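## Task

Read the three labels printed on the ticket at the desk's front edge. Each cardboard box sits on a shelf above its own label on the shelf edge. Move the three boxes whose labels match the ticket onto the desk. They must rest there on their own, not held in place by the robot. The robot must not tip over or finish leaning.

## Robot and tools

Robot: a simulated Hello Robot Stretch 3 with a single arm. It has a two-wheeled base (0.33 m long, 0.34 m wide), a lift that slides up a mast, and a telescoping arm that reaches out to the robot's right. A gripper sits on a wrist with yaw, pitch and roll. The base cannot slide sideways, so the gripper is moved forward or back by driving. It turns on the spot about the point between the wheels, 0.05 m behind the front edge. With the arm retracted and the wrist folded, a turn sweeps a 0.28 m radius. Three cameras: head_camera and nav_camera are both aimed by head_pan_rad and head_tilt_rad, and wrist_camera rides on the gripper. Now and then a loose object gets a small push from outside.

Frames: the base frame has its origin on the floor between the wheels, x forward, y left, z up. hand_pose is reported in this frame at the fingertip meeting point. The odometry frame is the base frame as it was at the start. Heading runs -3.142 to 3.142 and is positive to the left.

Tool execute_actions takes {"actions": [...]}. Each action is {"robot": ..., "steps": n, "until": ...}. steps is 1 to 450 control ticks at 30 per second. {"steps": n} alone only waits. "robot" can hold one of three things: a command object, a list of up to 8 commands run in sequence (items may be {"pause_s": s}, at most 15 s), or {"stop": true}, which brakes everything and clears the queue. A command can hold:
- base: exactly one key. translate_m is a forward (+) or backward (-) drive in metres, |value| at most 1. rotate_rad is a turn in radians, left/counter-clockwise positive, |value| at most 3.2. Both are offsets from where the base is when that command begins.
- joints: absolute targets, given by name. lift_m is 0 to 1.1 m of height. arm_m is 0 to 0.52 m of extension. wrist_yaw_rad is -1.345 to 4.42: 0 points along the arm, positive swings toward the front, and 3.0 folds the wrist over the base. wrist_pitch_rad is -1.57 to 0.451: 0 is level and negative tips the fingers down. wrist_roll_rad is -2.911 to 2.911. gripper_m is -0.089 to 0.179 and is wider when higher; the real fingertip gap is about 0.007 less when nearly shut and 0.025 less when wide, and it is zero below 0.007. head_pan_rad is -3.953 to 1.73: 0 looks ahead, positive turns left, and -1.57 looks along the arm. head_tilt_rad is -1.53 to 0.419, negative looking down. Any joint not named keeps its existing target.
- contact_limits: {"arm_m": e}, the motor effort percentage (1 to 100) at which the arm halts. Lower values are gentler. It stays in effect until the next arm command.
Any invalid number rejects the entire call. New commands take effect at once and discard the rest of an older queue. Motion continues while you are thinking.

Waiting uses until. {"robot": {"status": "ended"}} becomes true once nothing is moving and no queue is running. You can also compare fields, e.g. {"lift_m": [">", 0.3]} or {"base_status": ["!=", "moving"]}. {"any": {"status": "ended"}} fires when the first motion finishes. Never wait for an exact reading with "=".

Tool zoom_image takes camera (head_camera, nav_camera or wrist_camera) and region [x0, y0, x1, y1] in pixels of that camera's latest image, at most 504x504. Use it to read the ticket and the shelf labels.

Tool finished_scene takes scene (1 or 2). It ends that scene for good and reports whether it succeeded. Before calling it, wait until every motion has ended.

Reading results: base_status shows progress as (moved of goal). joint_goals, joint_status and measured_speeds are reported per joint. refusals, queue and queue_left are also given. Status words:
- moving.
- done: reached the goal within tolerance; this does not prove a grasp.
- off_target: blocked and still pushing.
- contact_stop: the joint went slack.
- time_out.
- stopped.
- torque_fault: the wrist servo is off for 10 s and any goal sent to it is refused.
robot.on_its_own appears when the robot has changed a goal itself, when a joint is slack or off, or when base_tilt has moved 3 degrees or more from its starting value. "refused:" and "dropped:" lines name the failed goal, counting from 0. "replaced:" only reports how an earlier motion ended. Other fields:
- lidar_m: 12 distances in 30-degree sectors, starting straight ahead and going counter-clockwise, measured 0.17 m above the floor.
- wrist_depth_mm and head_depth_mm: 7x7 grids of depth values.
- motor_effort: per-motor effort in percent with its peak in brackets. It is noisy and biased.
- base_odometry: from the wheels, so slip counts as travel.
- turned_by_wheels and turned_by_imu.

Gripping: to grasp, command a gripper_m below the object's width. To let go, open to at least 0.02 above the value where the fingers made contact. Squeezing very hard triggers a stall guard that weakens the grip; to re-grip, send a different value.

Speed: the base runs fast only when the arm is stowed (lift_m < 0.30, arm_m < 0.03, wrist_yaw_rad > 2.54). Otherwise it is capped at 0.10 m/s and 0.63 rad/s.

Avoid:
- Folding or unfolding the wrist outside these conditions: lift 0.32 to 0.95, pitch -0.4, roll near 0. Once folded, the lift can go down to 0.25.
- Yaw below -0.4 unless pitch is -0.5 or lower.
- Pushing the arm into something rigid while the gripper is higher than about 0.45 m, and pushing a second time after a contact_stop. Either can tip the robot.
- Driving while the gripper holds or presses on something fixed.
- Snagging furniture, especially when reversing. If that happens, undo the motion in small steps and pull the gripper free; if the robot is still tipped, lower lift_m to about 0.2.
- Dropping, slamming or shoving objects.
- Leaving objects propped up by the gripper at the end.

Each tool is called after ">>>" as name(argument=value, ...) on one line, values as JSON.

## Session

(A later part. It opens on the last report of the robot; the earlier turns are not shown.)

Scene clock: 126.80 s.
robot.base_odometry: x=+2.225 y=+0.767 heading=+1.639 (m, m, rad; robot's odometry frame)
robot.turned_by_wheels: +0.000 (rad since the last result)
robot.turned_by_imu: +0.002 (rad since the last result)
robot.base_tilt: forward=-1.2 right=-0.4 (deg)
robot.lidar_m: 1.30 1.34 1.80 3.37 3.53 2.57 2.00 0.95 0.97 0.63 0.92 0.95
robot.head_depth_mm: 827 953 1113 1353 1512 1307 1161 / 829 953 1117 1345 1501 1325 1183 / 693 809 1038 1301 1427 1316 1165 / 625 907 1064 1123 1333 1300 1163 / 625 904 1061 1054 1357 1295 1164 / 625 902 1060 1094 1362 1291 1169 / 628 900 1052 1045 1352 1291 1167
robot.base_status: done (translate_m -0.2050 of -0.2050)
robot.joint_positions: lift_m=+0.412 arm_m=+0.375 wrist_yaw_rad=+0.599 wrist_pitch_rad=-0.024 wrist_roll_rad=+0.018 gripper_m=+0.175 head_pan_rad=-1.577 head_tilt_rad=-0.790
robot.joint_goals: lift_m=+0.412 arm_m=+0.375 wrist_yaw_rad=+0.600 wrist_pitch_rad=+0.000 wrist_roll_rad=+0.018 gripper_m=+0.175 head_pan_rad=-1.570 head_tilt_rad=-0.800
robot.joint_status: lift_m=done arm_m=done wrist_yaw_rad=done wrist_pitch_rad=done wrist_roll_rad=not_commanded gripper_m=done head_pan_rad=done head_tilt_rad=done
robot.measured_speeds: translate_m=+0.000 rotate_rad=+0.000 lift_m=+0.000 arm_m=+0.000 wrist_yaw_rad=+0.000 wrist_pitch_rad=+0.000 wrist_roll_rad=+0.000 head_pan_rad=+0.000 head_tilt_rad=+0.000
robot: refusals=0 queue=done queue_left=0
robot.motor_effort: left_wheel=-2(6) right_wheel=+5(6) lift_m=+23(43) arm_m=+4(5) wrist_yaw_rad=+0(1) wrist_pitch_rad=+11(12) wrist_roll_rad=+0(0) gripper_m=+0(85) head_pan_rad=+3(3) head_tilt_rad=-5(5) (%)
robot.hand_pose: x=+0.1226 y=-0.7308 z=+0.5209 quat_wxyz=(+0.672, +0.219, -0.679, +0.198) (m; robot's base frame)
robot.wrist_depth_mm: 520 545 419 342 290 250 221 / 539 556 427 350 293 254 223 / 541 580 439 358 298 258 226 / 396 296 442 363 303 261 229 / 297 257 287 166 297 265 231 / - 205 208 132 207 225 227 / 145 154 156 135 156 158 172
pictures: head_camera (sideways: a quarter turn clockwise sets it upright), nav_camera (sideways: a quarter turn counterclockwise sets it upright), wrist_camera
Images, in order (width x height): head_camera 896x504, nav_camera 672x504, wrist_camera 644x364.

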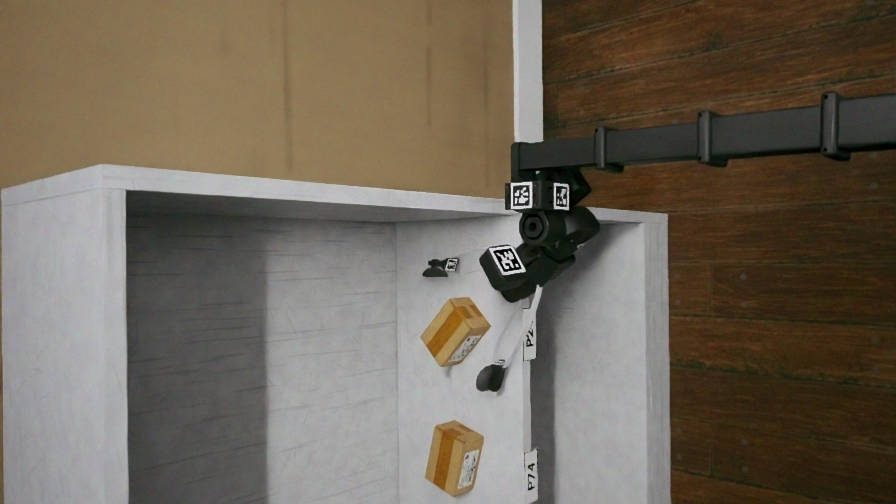

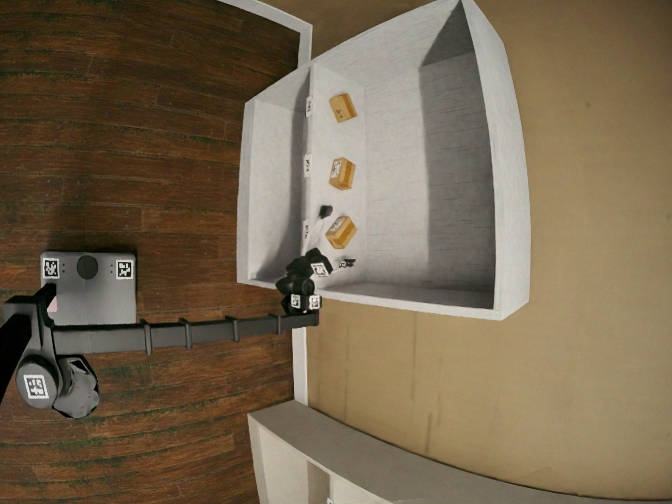

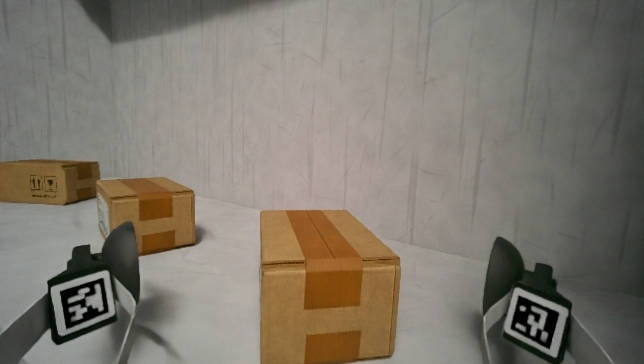

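>>> execute_actions(actions=[{"robot":[{"joints":{"gripper_m":0.012,"lift_m":0.409}},{"joints":{"lift_m":0.43}},{"joints":{"arm_m":0.12}},{"base":{"rotate_rad":1.567},"joints":{"arm_m":0,"wrist_pitch_rad":-0.4,"wrist_yaw_rad":2.65,"lift_m":0.29}}],"steps":450,"until":{"robot":{"status":"ended"}}},{"robot":{"base":{"translate_m":1}},"steps":450,"until":{"robot":{"translate_m":[">",0.635]}}},{"robot":{"base":{"translate_m":1}},"steps":450,"until":{"robot":{"translate_m":[">",0.635]}}},{"robot":[{"base":{"translate_m":1}},{"base":{"rotate_rad":1.575},"joints":{"lift_m":0.67,"wrist_yaw_rad":0,"wrist_pitch_rad":0,"arm_m":0.15}},{"joints":{"arm_m":0.43}},{"joints":{"lift_m":0.648}}],"steps":450,"until":{"robot":{"status":"ended"}}}])

Scene clock: 159.60 s.
robot.base_odometry: x=-0.047 y=+0.621 heading=-1.503 (m, m, rad; robot's odometry frame)
robot.turned_by_wheels: +3.142 (rad since the last result)
robot.turned_by_imu: +3.144 (rad since the last result)
robot.base_tilt: forward=-1.3 right=-0.4 (deg)
robot.lidar_m: 2.49 2.60 3.13 2.89 1.80 1.28 1.22 1.26 1.24 0.87 1.27 2.15
robot.head_depth_mm: 1398 1174 983 1674 1506 1339 - / 1394 1167 985 1804 - 1307 1162 / 1400 1167 983 1690 1508 1314 1161 / 1395 1172 928 1719 1512 1313 1157 / 1391 1176 989 1722 1498 1317 1161 / 1398 1174 926 1729 1508 1309 1166 / 1381 1178 985 1776 1502 1312 1160
robot.base_status: done (rotate_rad +1.5748 of +1.5750)
robot.joint_positions: lift_m=+0.648 arm_m=+0.430 wrist_yaw_rad=+0.001 wrist_pitch_rad=-0.032 wrist_roll_rad=+0.018 gripper_m=+0.019 head_pan_rad=-1.577 head_tilt_rad=-0.791
robot.joint_goals: lift_m=+0.648 arm_m=+0.430 wrist_yaw_rad=+0.000 wrist_pitch_rad=+0.000 wrist_roll_rad=+0.018 gripper_m=+0.018 head_pan_rad=-1.570 head_tilt_rad=-0.800
robot.joint_status: lift_m=done arm_m=done wrist_yaw_rad=done wrist_pitch_rad=done wrist_roll_rad=not_commanded gripper_m=done head_pan_rad=done head_tilt_rad=done
robot.measured_speeds: translate_m=+0.000 rotate_rad=+0.000 lift_m=+0.000 arm_m=+0.000 wrist_yaw_rad=+0.000 wrist_pitch_rad=+0.000 wrist_roll_rad=+0.000 head_pan_rad=+0.000 head_tilt_rad=+0.000
robot: refusals=0 queue=done queue_left=0
robot.on_its_own: gripper_m is held at +0.018, not at your +0.012, by its stall guard, which is not easing now
robot.motor_effort: left_wheel=-2(8) right_wheel=+4(12) lift_m=+23(46) arm_m=+4(9) wrist_yaw_rad=-1(1) wrist_pitch_rad=+15(18) wrist_roll_rad=+0(0) gripper_m=-19(91) head_pan_rad=+3(2) head_tilt_rad=-4(5) (%)
robot.hand_pose: x=-0.0212 y=-0.8299 z=+0.7548 quat_wxyz=(+0.701, +0.012, -0.713, -0.011) (m; robot's base frame)
robot.wrist_depth_mm: 844 836 852 857 848 853 851 / 865 861 855 869 867 872 861 / 866 873 885 886 881 899 891 / 515 556 588 638 700 762 895 / 283 292 299 157 336 343 360 / 197 200 128 131 197 221 228 / 148 150 144 135 152 164 166
pictures: head_camera (sideways: a quarter turn clockwise sets it upright), nav_camera (sideways: a quarter turn counterclockwise sets it upright), wrist_camera
Images, in order (width x height): head_camera 896x504, nav_camera 672x504, wrist_camera 644x364.

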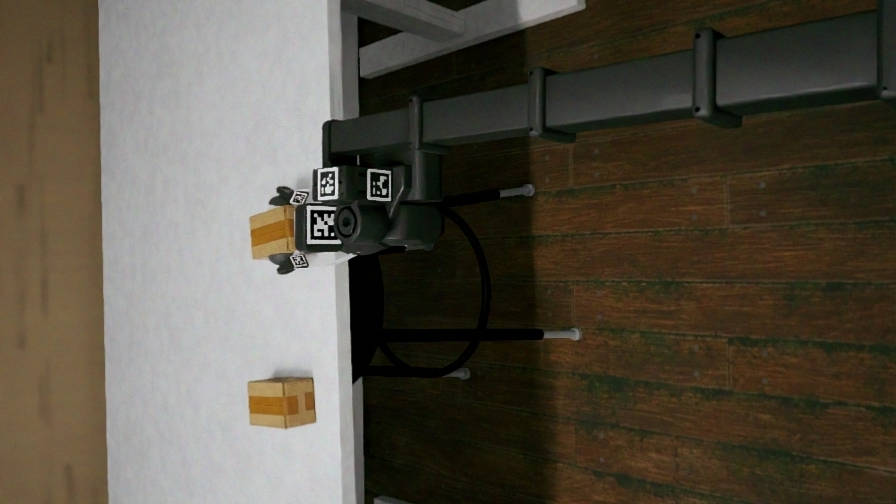

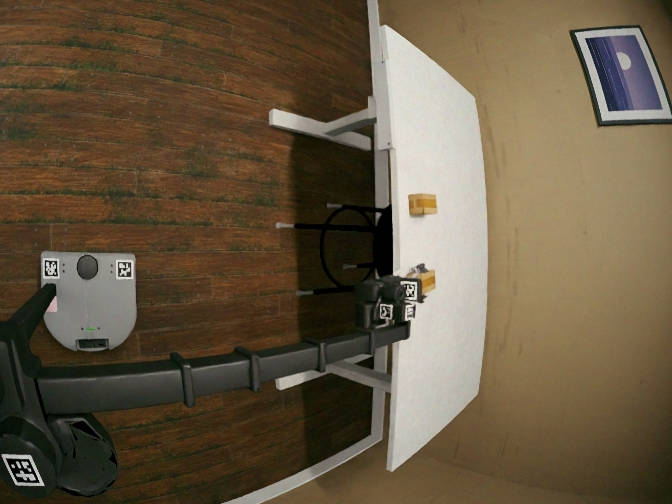

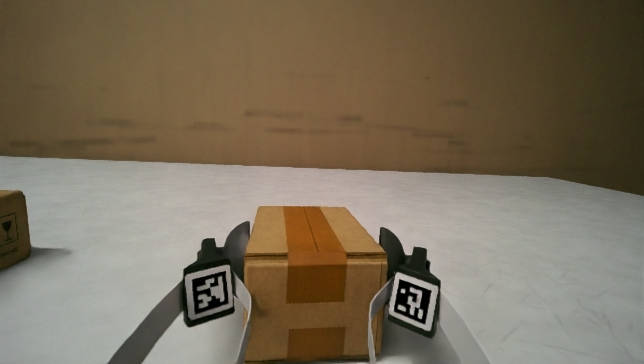

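>>> execute_actions(actions=[{"robot":[{"joints":{"lift_m":0.645}},{"joints":{"gripper_m":0.11}},{"joints":{"arm_m":0.2}},{"base":{"rotate_rad":1.793},"joints":{"arm_m":0,"gripper_m":0.04,"wrist_pitch_rad":-0.4,"wrist_yaw_rad":2.65,"lift_m":0.29}}],"steps":450,"until":{"robot":{"status":"ended"}}},{"robot":{"base":{"translate_m":1}},"steps":450,"until":{"robot":{"translate_m":[">",0.663]}}},{"robot":{"base":{"translate_m":1}},"steps":450,"until":{"robot":{"translate_m":[">",0.663]}}},{"robot":[{"base":{"translate_m":1}},{"base":{"rotate_rad":1.36},"joints":{"lift_m":0.41,"wrist_yaw_rad":0.35,"wrist_pitch_rad":0,"gripper_m":0.175,"arm_m":0.1}},{"joints":{"arm_m":0.22}}],"steps":450,"until":{"robot":{"status":"ended"}}}])

Scene clock: 189.80 s.
robot.base_odometry: x=+2.191 y=+1.289 heading=+1.650 (m, m, rad; robot's odometry frame)
robot.turned_by_wheels: +3.153 (rad since the last result)
robot.turned_by_imu: +3.155 (rad since the last result)
robot.base_tilt: forward=-1.2 right=-0.4 (deg)
robot.lidar_m: 0.79 0.82 1.10 2.84 3.93 3.07 2.50 1.33 0.83 0.85 0.64 0.83
robot.head_depth_mm: 625 889 1045 1091 1361 1289 1159 / 623 889 1042 1044 1328 1292 1161 / 624 889 1039 1095 1360 1269 1166 / 625 885 1045 1071 1386 1286 1159 / 624 885 1031 1091 1336 1291 1164 / 625 865 982 977 1422 1319 1163 / 626 647 758 1304 1477 1319 1167
robot.base_status: done (rotate_rad +1.3598 of +1.3600)
robot.joint_positions: lift_m=+0.410 arm_m=+0.220 wrist_yaw_rad=+0.351 wrist_pitch_rad=-0.024 wrist_roll_rad=+0.018 gripper_m=+0.175 head_pan_rad=-1.577 head_tilt_rad=-0.791
robot.joint_goals: lift_m=+0.410 arm_m=+0.220 wrist_yaw_rad=+0.350 wrist_pitch_rad=+0.000 wrist_roll_rad=+0.018 gripper_m=+0.175 head_pan_rad=-1.570 head_tilt_rad=-0.800
robot.joint_status: lift_m=done arm_m=done wrist_yaw_rad=done wrist_pitch_rad=done wrist_roll_rad=not_commanded gripper_m=done head_pan_rad=done head_tilt_rad=done
robot.measured_speeds: translate_m=+0.000 rotate_rad=+0.000 lift_m=+0.000 arm_m=+0.000 wrist_yaw_rad=+0.000 wrist_pitch_rad=+0.000 wrist_roll_rad=+0.000 head_pan_rad=+0.000 head_tilt_rad=+0.000
robot: refusals=0 queue=done queue_left=0
robot.motor_effort: left_wheel=-2(8) right_wheel=+5(12) lift_m=+42(44) arm_m=+4(6) wrist_yaw_rad=-1(2) wrist_pitch_rad=+11(14) wrist_roll_rad=+0(0) gripper_m=+0(82) head_pan_rad=+3(4) head_tilt_rad=-5(5) (%)
robot.hand_pose: x=+0.0665 y=-0.6046 z=+0.5181 quat_wxyz=(+0.692, +0.133, -0.701, +0.114) (m; robot's base frame)
robot.wrist_depth_mm: 648 223 305 418 387 359 330 / 652 227 311 430 396 365 334 / 661 232 320 443 404 371 343 / 687 235 328 449 402 376 349 / 708 251 294 265 256 353 344 / 693 226 211 212 217 220 230 / 744 262 330 182 168 157 168
pictures: head_camera (sideways: a quarter turn clockwise sets it upright), nav_camera (sideways: a quarter turn counterclockwise sets it upright), wrist_camera
Images, in order (width x height): head_camera 896x504, nav_camera 672x504, wrist_camera 644x364.

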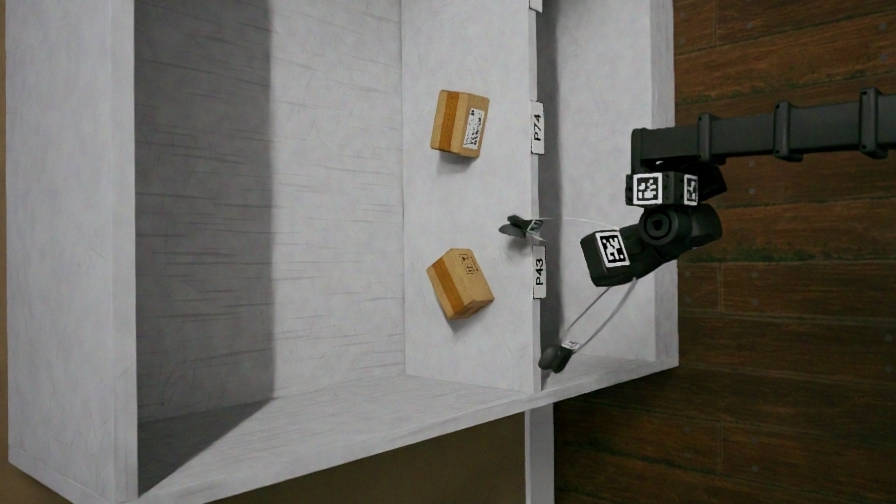

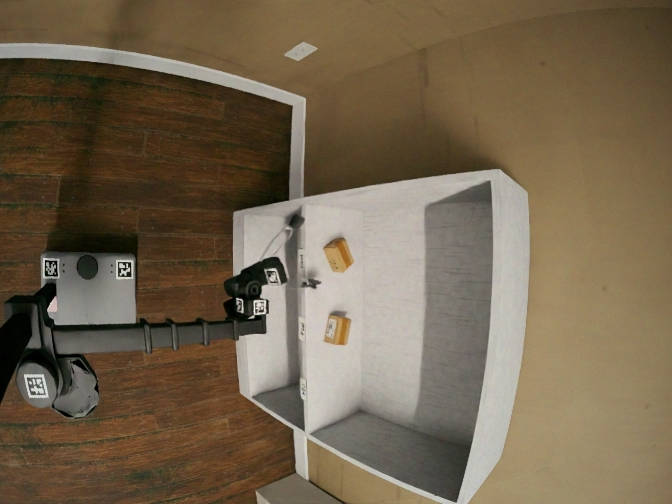

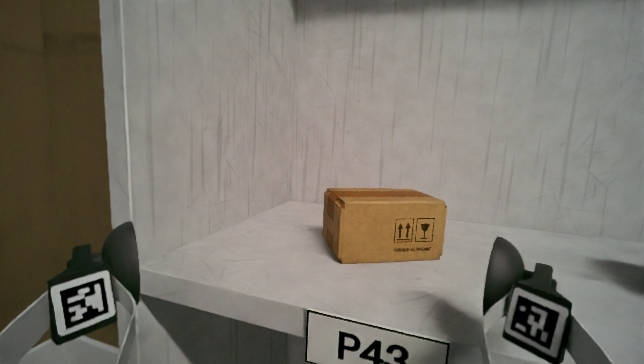

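>>> execute_actions(actions=[{"robot":[{"base":{"translate_m":-0.047},"joints":{"arm_m":0.363,"wrist_yaw_rad":0.5,"lift_m":0.408}},{"joints":{"gripper_m":0.035}},{"joints":{"lift_m":0.43}}],"steps":450,"until":{"robot":{"status":"ended"}}}])

Scene clock: 196.97 s.
robot.base_odometry: x=+2.195 y=+1.242 heading=+1.650 (m, m, rad; robot's odometry frame)
robot.turned_by_wheels: +0.000 (rad since the last result)
robot.turned_by_imu: +0.002 (rad since the last result)
robot.base_tilt: forward=-1.2 right=-0.4 (deg)
robot.lidar_m: 0.84 0.87 1.17 3.00 3.50 3.03 2.45 1.31 0.80 0.88 0.66 0.88
robot.head_depth_mm: 624 892 1043 1094 1329 1282 1161 / 625 890 1043 1093 1362 1289 1178 / 623 890 1043 1070 1332 1287 1161 / 623 889 1038 1117 1333 1289 1168 / 625 879 1037 1045 1337 1289 1158 / 624 884 1011 1070 1198 1294 1159 / 627 805 801 926 1485 1315 1155
robot.base_status: done (translate_m -0.0470 of -0.0470)
robot.joint_positions: lift_m=+0.430 arm_m=+0.363 wrist_yaw_rad=+0.499 wrist_pitch_rad=-0.025 wrist_roll_rad=+0.018 gripper_m=+0.039 head_pan_rad=-1.577 head_tilt_rad=-0.791
robot.joint_goals: lift_m=+0.430 arm_m=+0.363 wrist_yaw_rad=+0.500 wrist_pitch_rad=+0.000 wrist_roll_rad=+0.018 gripper_m=+0.038 head_pan_rad=-1.570 head_tilt_rad=-0.800
robot.joint_status: lift_m=done arm_m=done wrist_yaw_rad=done wrist_pitch_rad=done wrist_roll_rad=not_commanded gripper_m=done head_pan_rad=done head_tilt_rad=done
robot.measured_speeds: translate_m=+0.000 rotate_rad=+0.000 lift_m=+0.000 arm_m=+0.000 wrist_yaw_rad=+0.000 wrist_pitch_rad=+0.000 wrist_roll_rad=+0.000 head_pan_rad=+0.000 head_tilt_rad=+0.000
robot: refusals=0 queue=done queue_left=0
robot.motor_effort: left_wheel=-2(7) right_wheel=+5(6) lift_m=+43(42) arm_m=+4(5) wrist_yaw_rad=+1(1) wrist_pitch_rad=+12(12) wrist_roll_rad=-1(0) gripper_m=-24(98) head_pan_rad=+3(2) head_tilt_rad=-5(5) (%)
robot.hand_pose: x=+0.1009 y=-0.7320 z=+0.5378 quat_wxyz=(+0.681, +0.185, -0.689, +0.164) (m; robot's base frame)
robot.wrist_depth_mm: 190 228 301 311 271 241 215 / 194 231 312 318 276 244 219 / 196 235 317 322 280 247 222 / 197 241 325 327 287 253 224 / 199 243 167 155 277 255 227 / 202 230 131 133 134 252 233 / 181 172 136 136 138 194 197
pictures: head_camera (sideways: a quarter turn clockwise sets it upright), nav_camera (sideways: a quarter turn counterclockwise sets it upright), wrist_camera
Images, in order (width x height): head_camera 896x504, nav_camera 672x504, wrist_camera 644x364.

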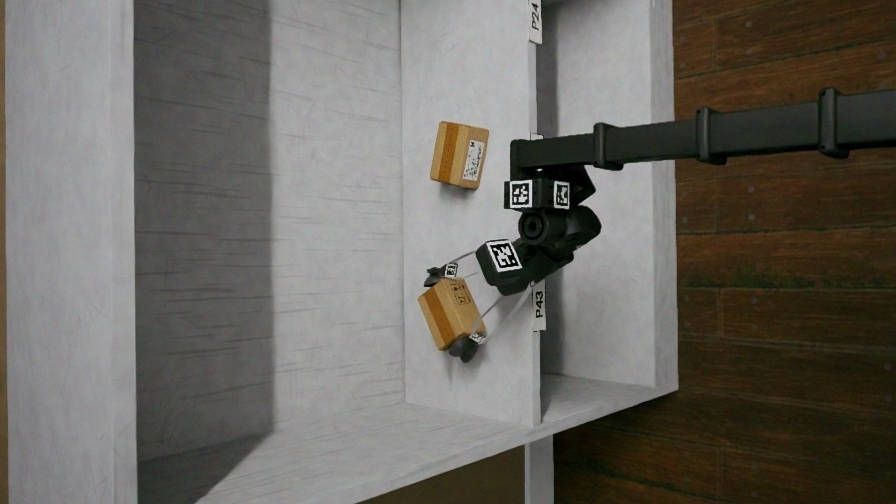

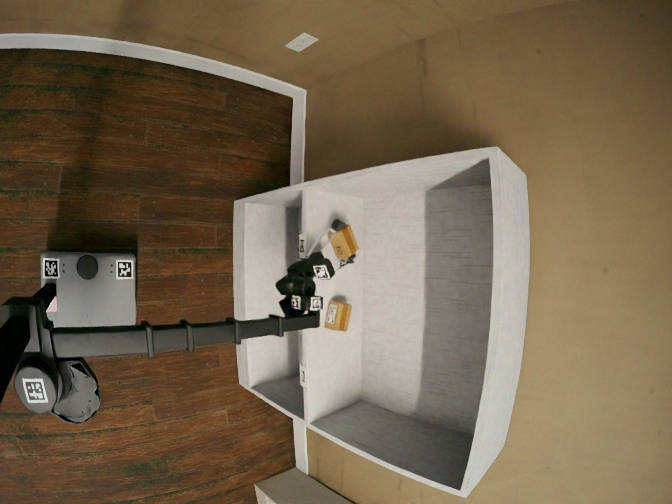

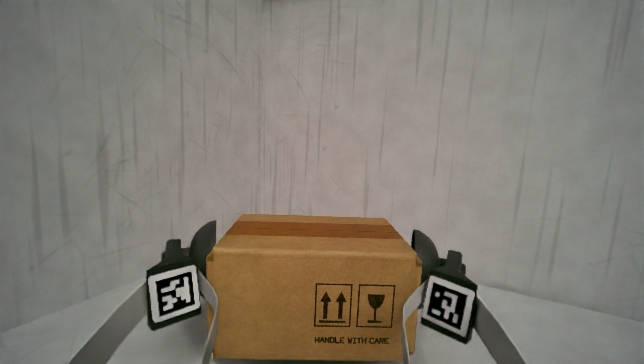

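>>> execute_actions(actions=[{"robot":[{"joints":{"arm_m":0.1}},{"base":{"rotate_rad":1.668},"joints":{"arm_m":0,"wrist_pitch_rad":-0.4,"wrist_yaw_rad":2.6,"lift_m":0.29}}],"steps":450,"until":{"robot":{"status":"ended"}}},{"robot":{"base":{"translate_m":1}},"steps":450,"until":{"robot":{"translate_m":[">",0.645]}}},{"robot":{"base":{"translate_m":1}},"steps":450,"until":{"robot":{"translate_m":[">",0.645]}}},{"robot":[{"base":{"translate_m":1}},{"base":{"rotate_rad":1.47},"joints":{"lift_m":0.67,"wrist_yaw_rad":0,"wrist_pitch_rad":0,"arm_m":0.15}},{"joints":{"arm_m":0.435}},{"joints":{"lift_m":0.646}}],"steps":450,"until":{"robot":{"status":"ended"}}}])

Scene clock: 232.90 s.
robot.base_odometry: x=-0.066 y=+0.840 heading=-1.496 (m, m, rad; robot's odometry frame)
robot.turned_by_wheels: +3.138 (rad since the last result)
robot.turned_by_imu: +3.140 (rad since the last result)
robot.base_tilt: forward=-1.2 right=-0.4 (deg)
robot.lidar_m: 2.73 2.83 3.06 2.90 1.46 1.04 0.99 1.02 1.17 0.96 0.94 2.14
robot.head_depth_mm: 1431 1167 1015 1764 1513 1339 1184 / 1404 1169 985 1774 - 1313 1150 / 1399 1169 968 1678 1503 1312 1168 / 1394 1171 929 1735 1514 1312 1163 / 1386 1165 983 1681 1505 1310 1168 / 1392 1177 929 1765 1515 1313 1165 / 1386 1174 988 1679 1496 1307 1159
robot.base_status: done (rotate_rad +1.4698 of +1.4700)
robot.joint_positions: lift_m=+0.646 arm_m=+0.435 wrist_yaw_rad=+0.001 wrist_pitch_rad=-0.030 wrist_roll_rad=+0.018 gripper_m=+0.051 head_pan_rad=-1.577 head_tilt_rad=-0.791
robot.joint_goals: lift_m=+0.646 arm_m=+0.435 wrist_yaw_rad=+0.000 wrist_pitch_rad=+0.000 wrist_roll_rad=+0.018 gripper_m=+0.050 head_pan_rad=-1.570 head_tilt_rad=-0.800
robot.joint_status: lift_m=done arm_m=done wrist_yaw_rad=done wrist_pitch_rad=done wrist_roll_rad=not_commanded gripper_m=done head_pan_rad=done head_tilt_rad=done
robot.measured_speeds: translate_m=+0.000 rotate_rad=+0.000 lift_m=+0.000 arm_m=+0.000 wrist_yaw_rad=+0.000 wrist_pitch_rad=+0.000 wrist_roll_rad=+0.000 head_pan_rad=+0.000 head_tilt_rad=+0.000
robot: refusals=0 queue=done queue_left=0
robot.on_its_own: gripper_m is held at +0.050, not at your +0.035, by its stall guard, which is not easing now
robot.motor_effort: left_wheel=-2(8) right_wheel=+5(13) lift_m=+22(47) arm_m=+5(6) wrist_yaw_rad=+0(3) wrist_pitch_rad=+14(16) wrist_roll_rad=+0(0) gripper_m=-20(24) head_pan_rad=+2(2) head_tilt_rad=-5(4) (%)
robot.hand_pose: x=-0.0212 y=-0.8350 z=+0.7534 quat_wxyz=(+0.701, +0.011, -0.713, -0.011) (m; robot's base frame)
robot.wrist_depth_mm: 823 842 855 847 846 860 860 / 859 872 865 876 871 866 892 / 892 887 890 864 875 893 891 / 517 554 591 630 692 905 929 / 281 292 166 153 325 341 354 / 192 202 132 133 134 220 225 / 147 143 136 136 139 162 164
pictures: head_camera (sideways: a quarter turn clockwise sets it upright), nav_camera (sideways: a quarter turn counterclockwise sets it upright), wrist_camera
Images, in order (width x height): head_camera 896x504, nav_camera 672x504, wrist_camera 644x364.

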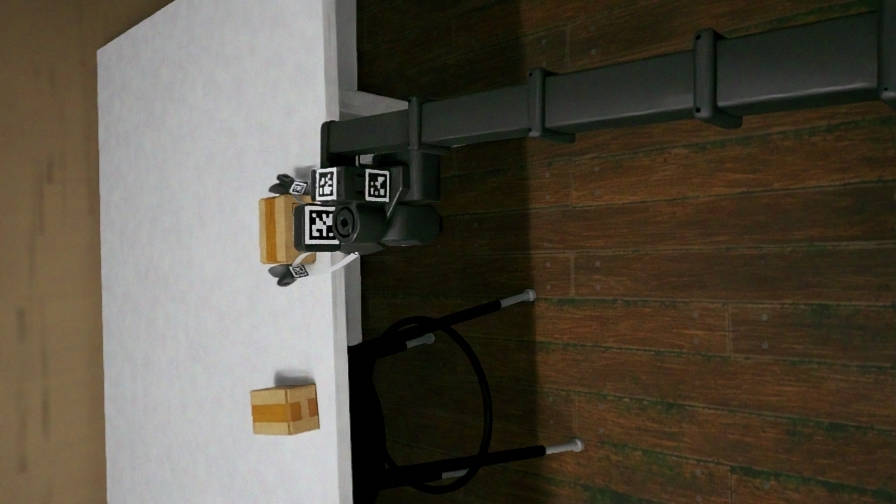

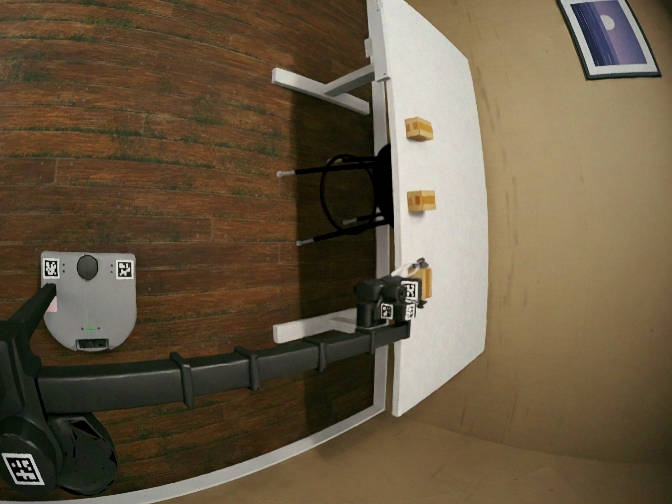

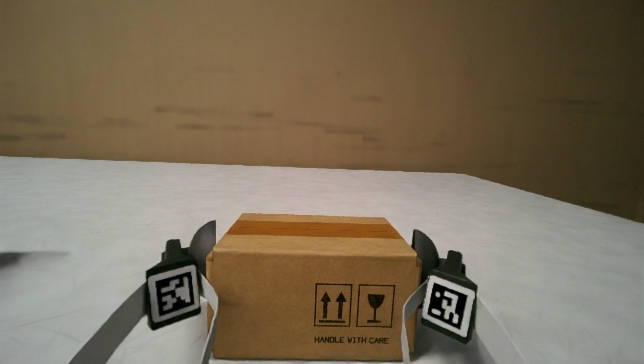

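>>> execute_actions(actions=[{"robot":[{"joints":{"gripper_m":0.15}},{"joints":{"arm_m":0.3}}],"steps":450,"until":{"robot":{"status":"ended"}}}])

Scene clock: 238.40 s.
robot.base_odometry: x=-0.066 y=+0.840 heading=-1.496 (m, m, rad; robot's odometry frame)
robot.turned_by_wheels: +0.000 (rad since the last result)
robot.turned_by_imu: +0.001 (rad since the last result)
robot.base_tilt: forward=-1.2 right=-0.3 (deg)
robot.lidar_m: 2.73 2.83 3.05 2.91 1.47 1.04 1.00 1.02 1.17 0.96 0.94 2.14
robot.head_depth_mm: 1434 1168 1020 1766 1504 1342 - / 1402 1165 982 1771 - 1314 1145 / 1402 1169 954 - 1480 1308 1164 / 1393 1168 928 1733 1506 1312 1164 / 1394 1173 986 1677 1502 1315 1161 / 1389 1171 927 1775 1508 1307 1160 / 1389 1176 983 1680 1497 1320 1162
robot.base_status: done (rotate_rad +1.4698 of +1.4700)
robot.joint_positions: lift_m=+0.646 arm_m=+0.300 wrist_yaw_rad=+0.001 wrist_pitch_rad=-0.025 wrist_roll_rad=+0.018 gripper_m=+0.150 head_pan_rad=-1.577 head_tilt_rad=-0.791
robot.joint_goals: lift_m=+0.646 arm_m=+0.300 wrist_yaw_rad=+0.000 wrist_pitch_rad=+0.000 wrist_roll_rad=+0.018 gripper_m=+0.150 head_pan_rad=-1.570 head_tilt_rad=-0.800
robot.joint_status: lift_m=done arm_m=done wrist_yaw_rad=done wrist_pitch_rad=done wrist_roll_rad=not_commanded gripper_m=done head_pan_rad=done head_tilt_rad=done
robot.measured_speeds: translate_m=+0.000 rotate_rad=+0.000 lift_m=+0.000 arm_m=+0.000 wrist_yaw_rad=+0.000 wrist_pitch_rad=+0.000 wrist_roll_rad=+0.000 head_pan_rad=+0.000 head_tilt_rad=+0.000
robot: refusals=0 queue=done queue_left=0
robot.motor_effort: left_wheel=-2(2) right_wheel=+5(5) lift_m=+23(22) arm_m=-4(5) wrist_yaw_rad=-1(1) wrist_pitch_rad=+12(14) wrist_roll_rad=+0(0) gripper_m=+0(81) head_pan_rad=+2(2) head_tilt_rad=-5(5) (%)
robot.hand_pose: x=-0.0212 y=-0.7009 z=+0.7547 quat_wxyz=(+0.701, +0.009, -0.713, -0.009) (m; robot's base frame)
robot.wrist_depth_mm: 964 962 954 971 986 962 996 / 989 986 - 986 - - - / - - - - - - - / 286 502 618 676 733 - - / 264 307 304 271 337 354 367 / 236 - 241 247 251 - 259 / 410 442 - - - - -
pictures: head_camera (sideways: a quarter turn clockwise sets it upright), nav_camera (sideways: a quarter turn counterclockwise sets it upright), wrist_camera
Images, in order (width x height): head_camera 896x504, nav_camera 672x504, wrist_camera 644x364.

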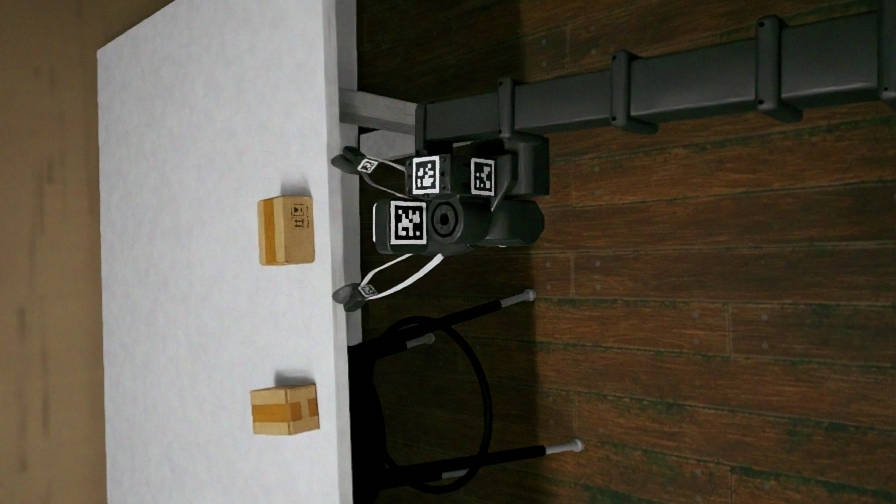

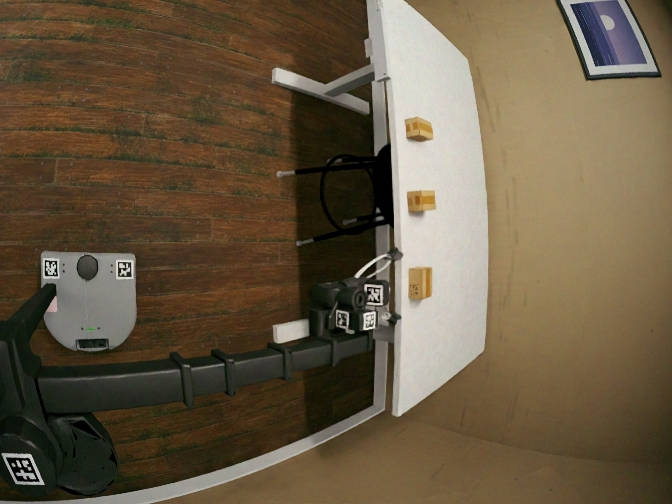

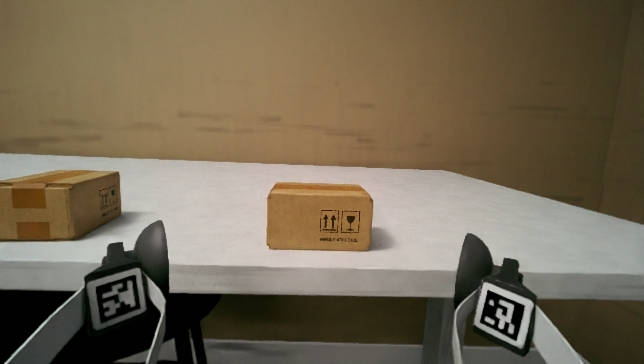

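>>> finished_scene(scene=2)

The scene is finished: the task was done.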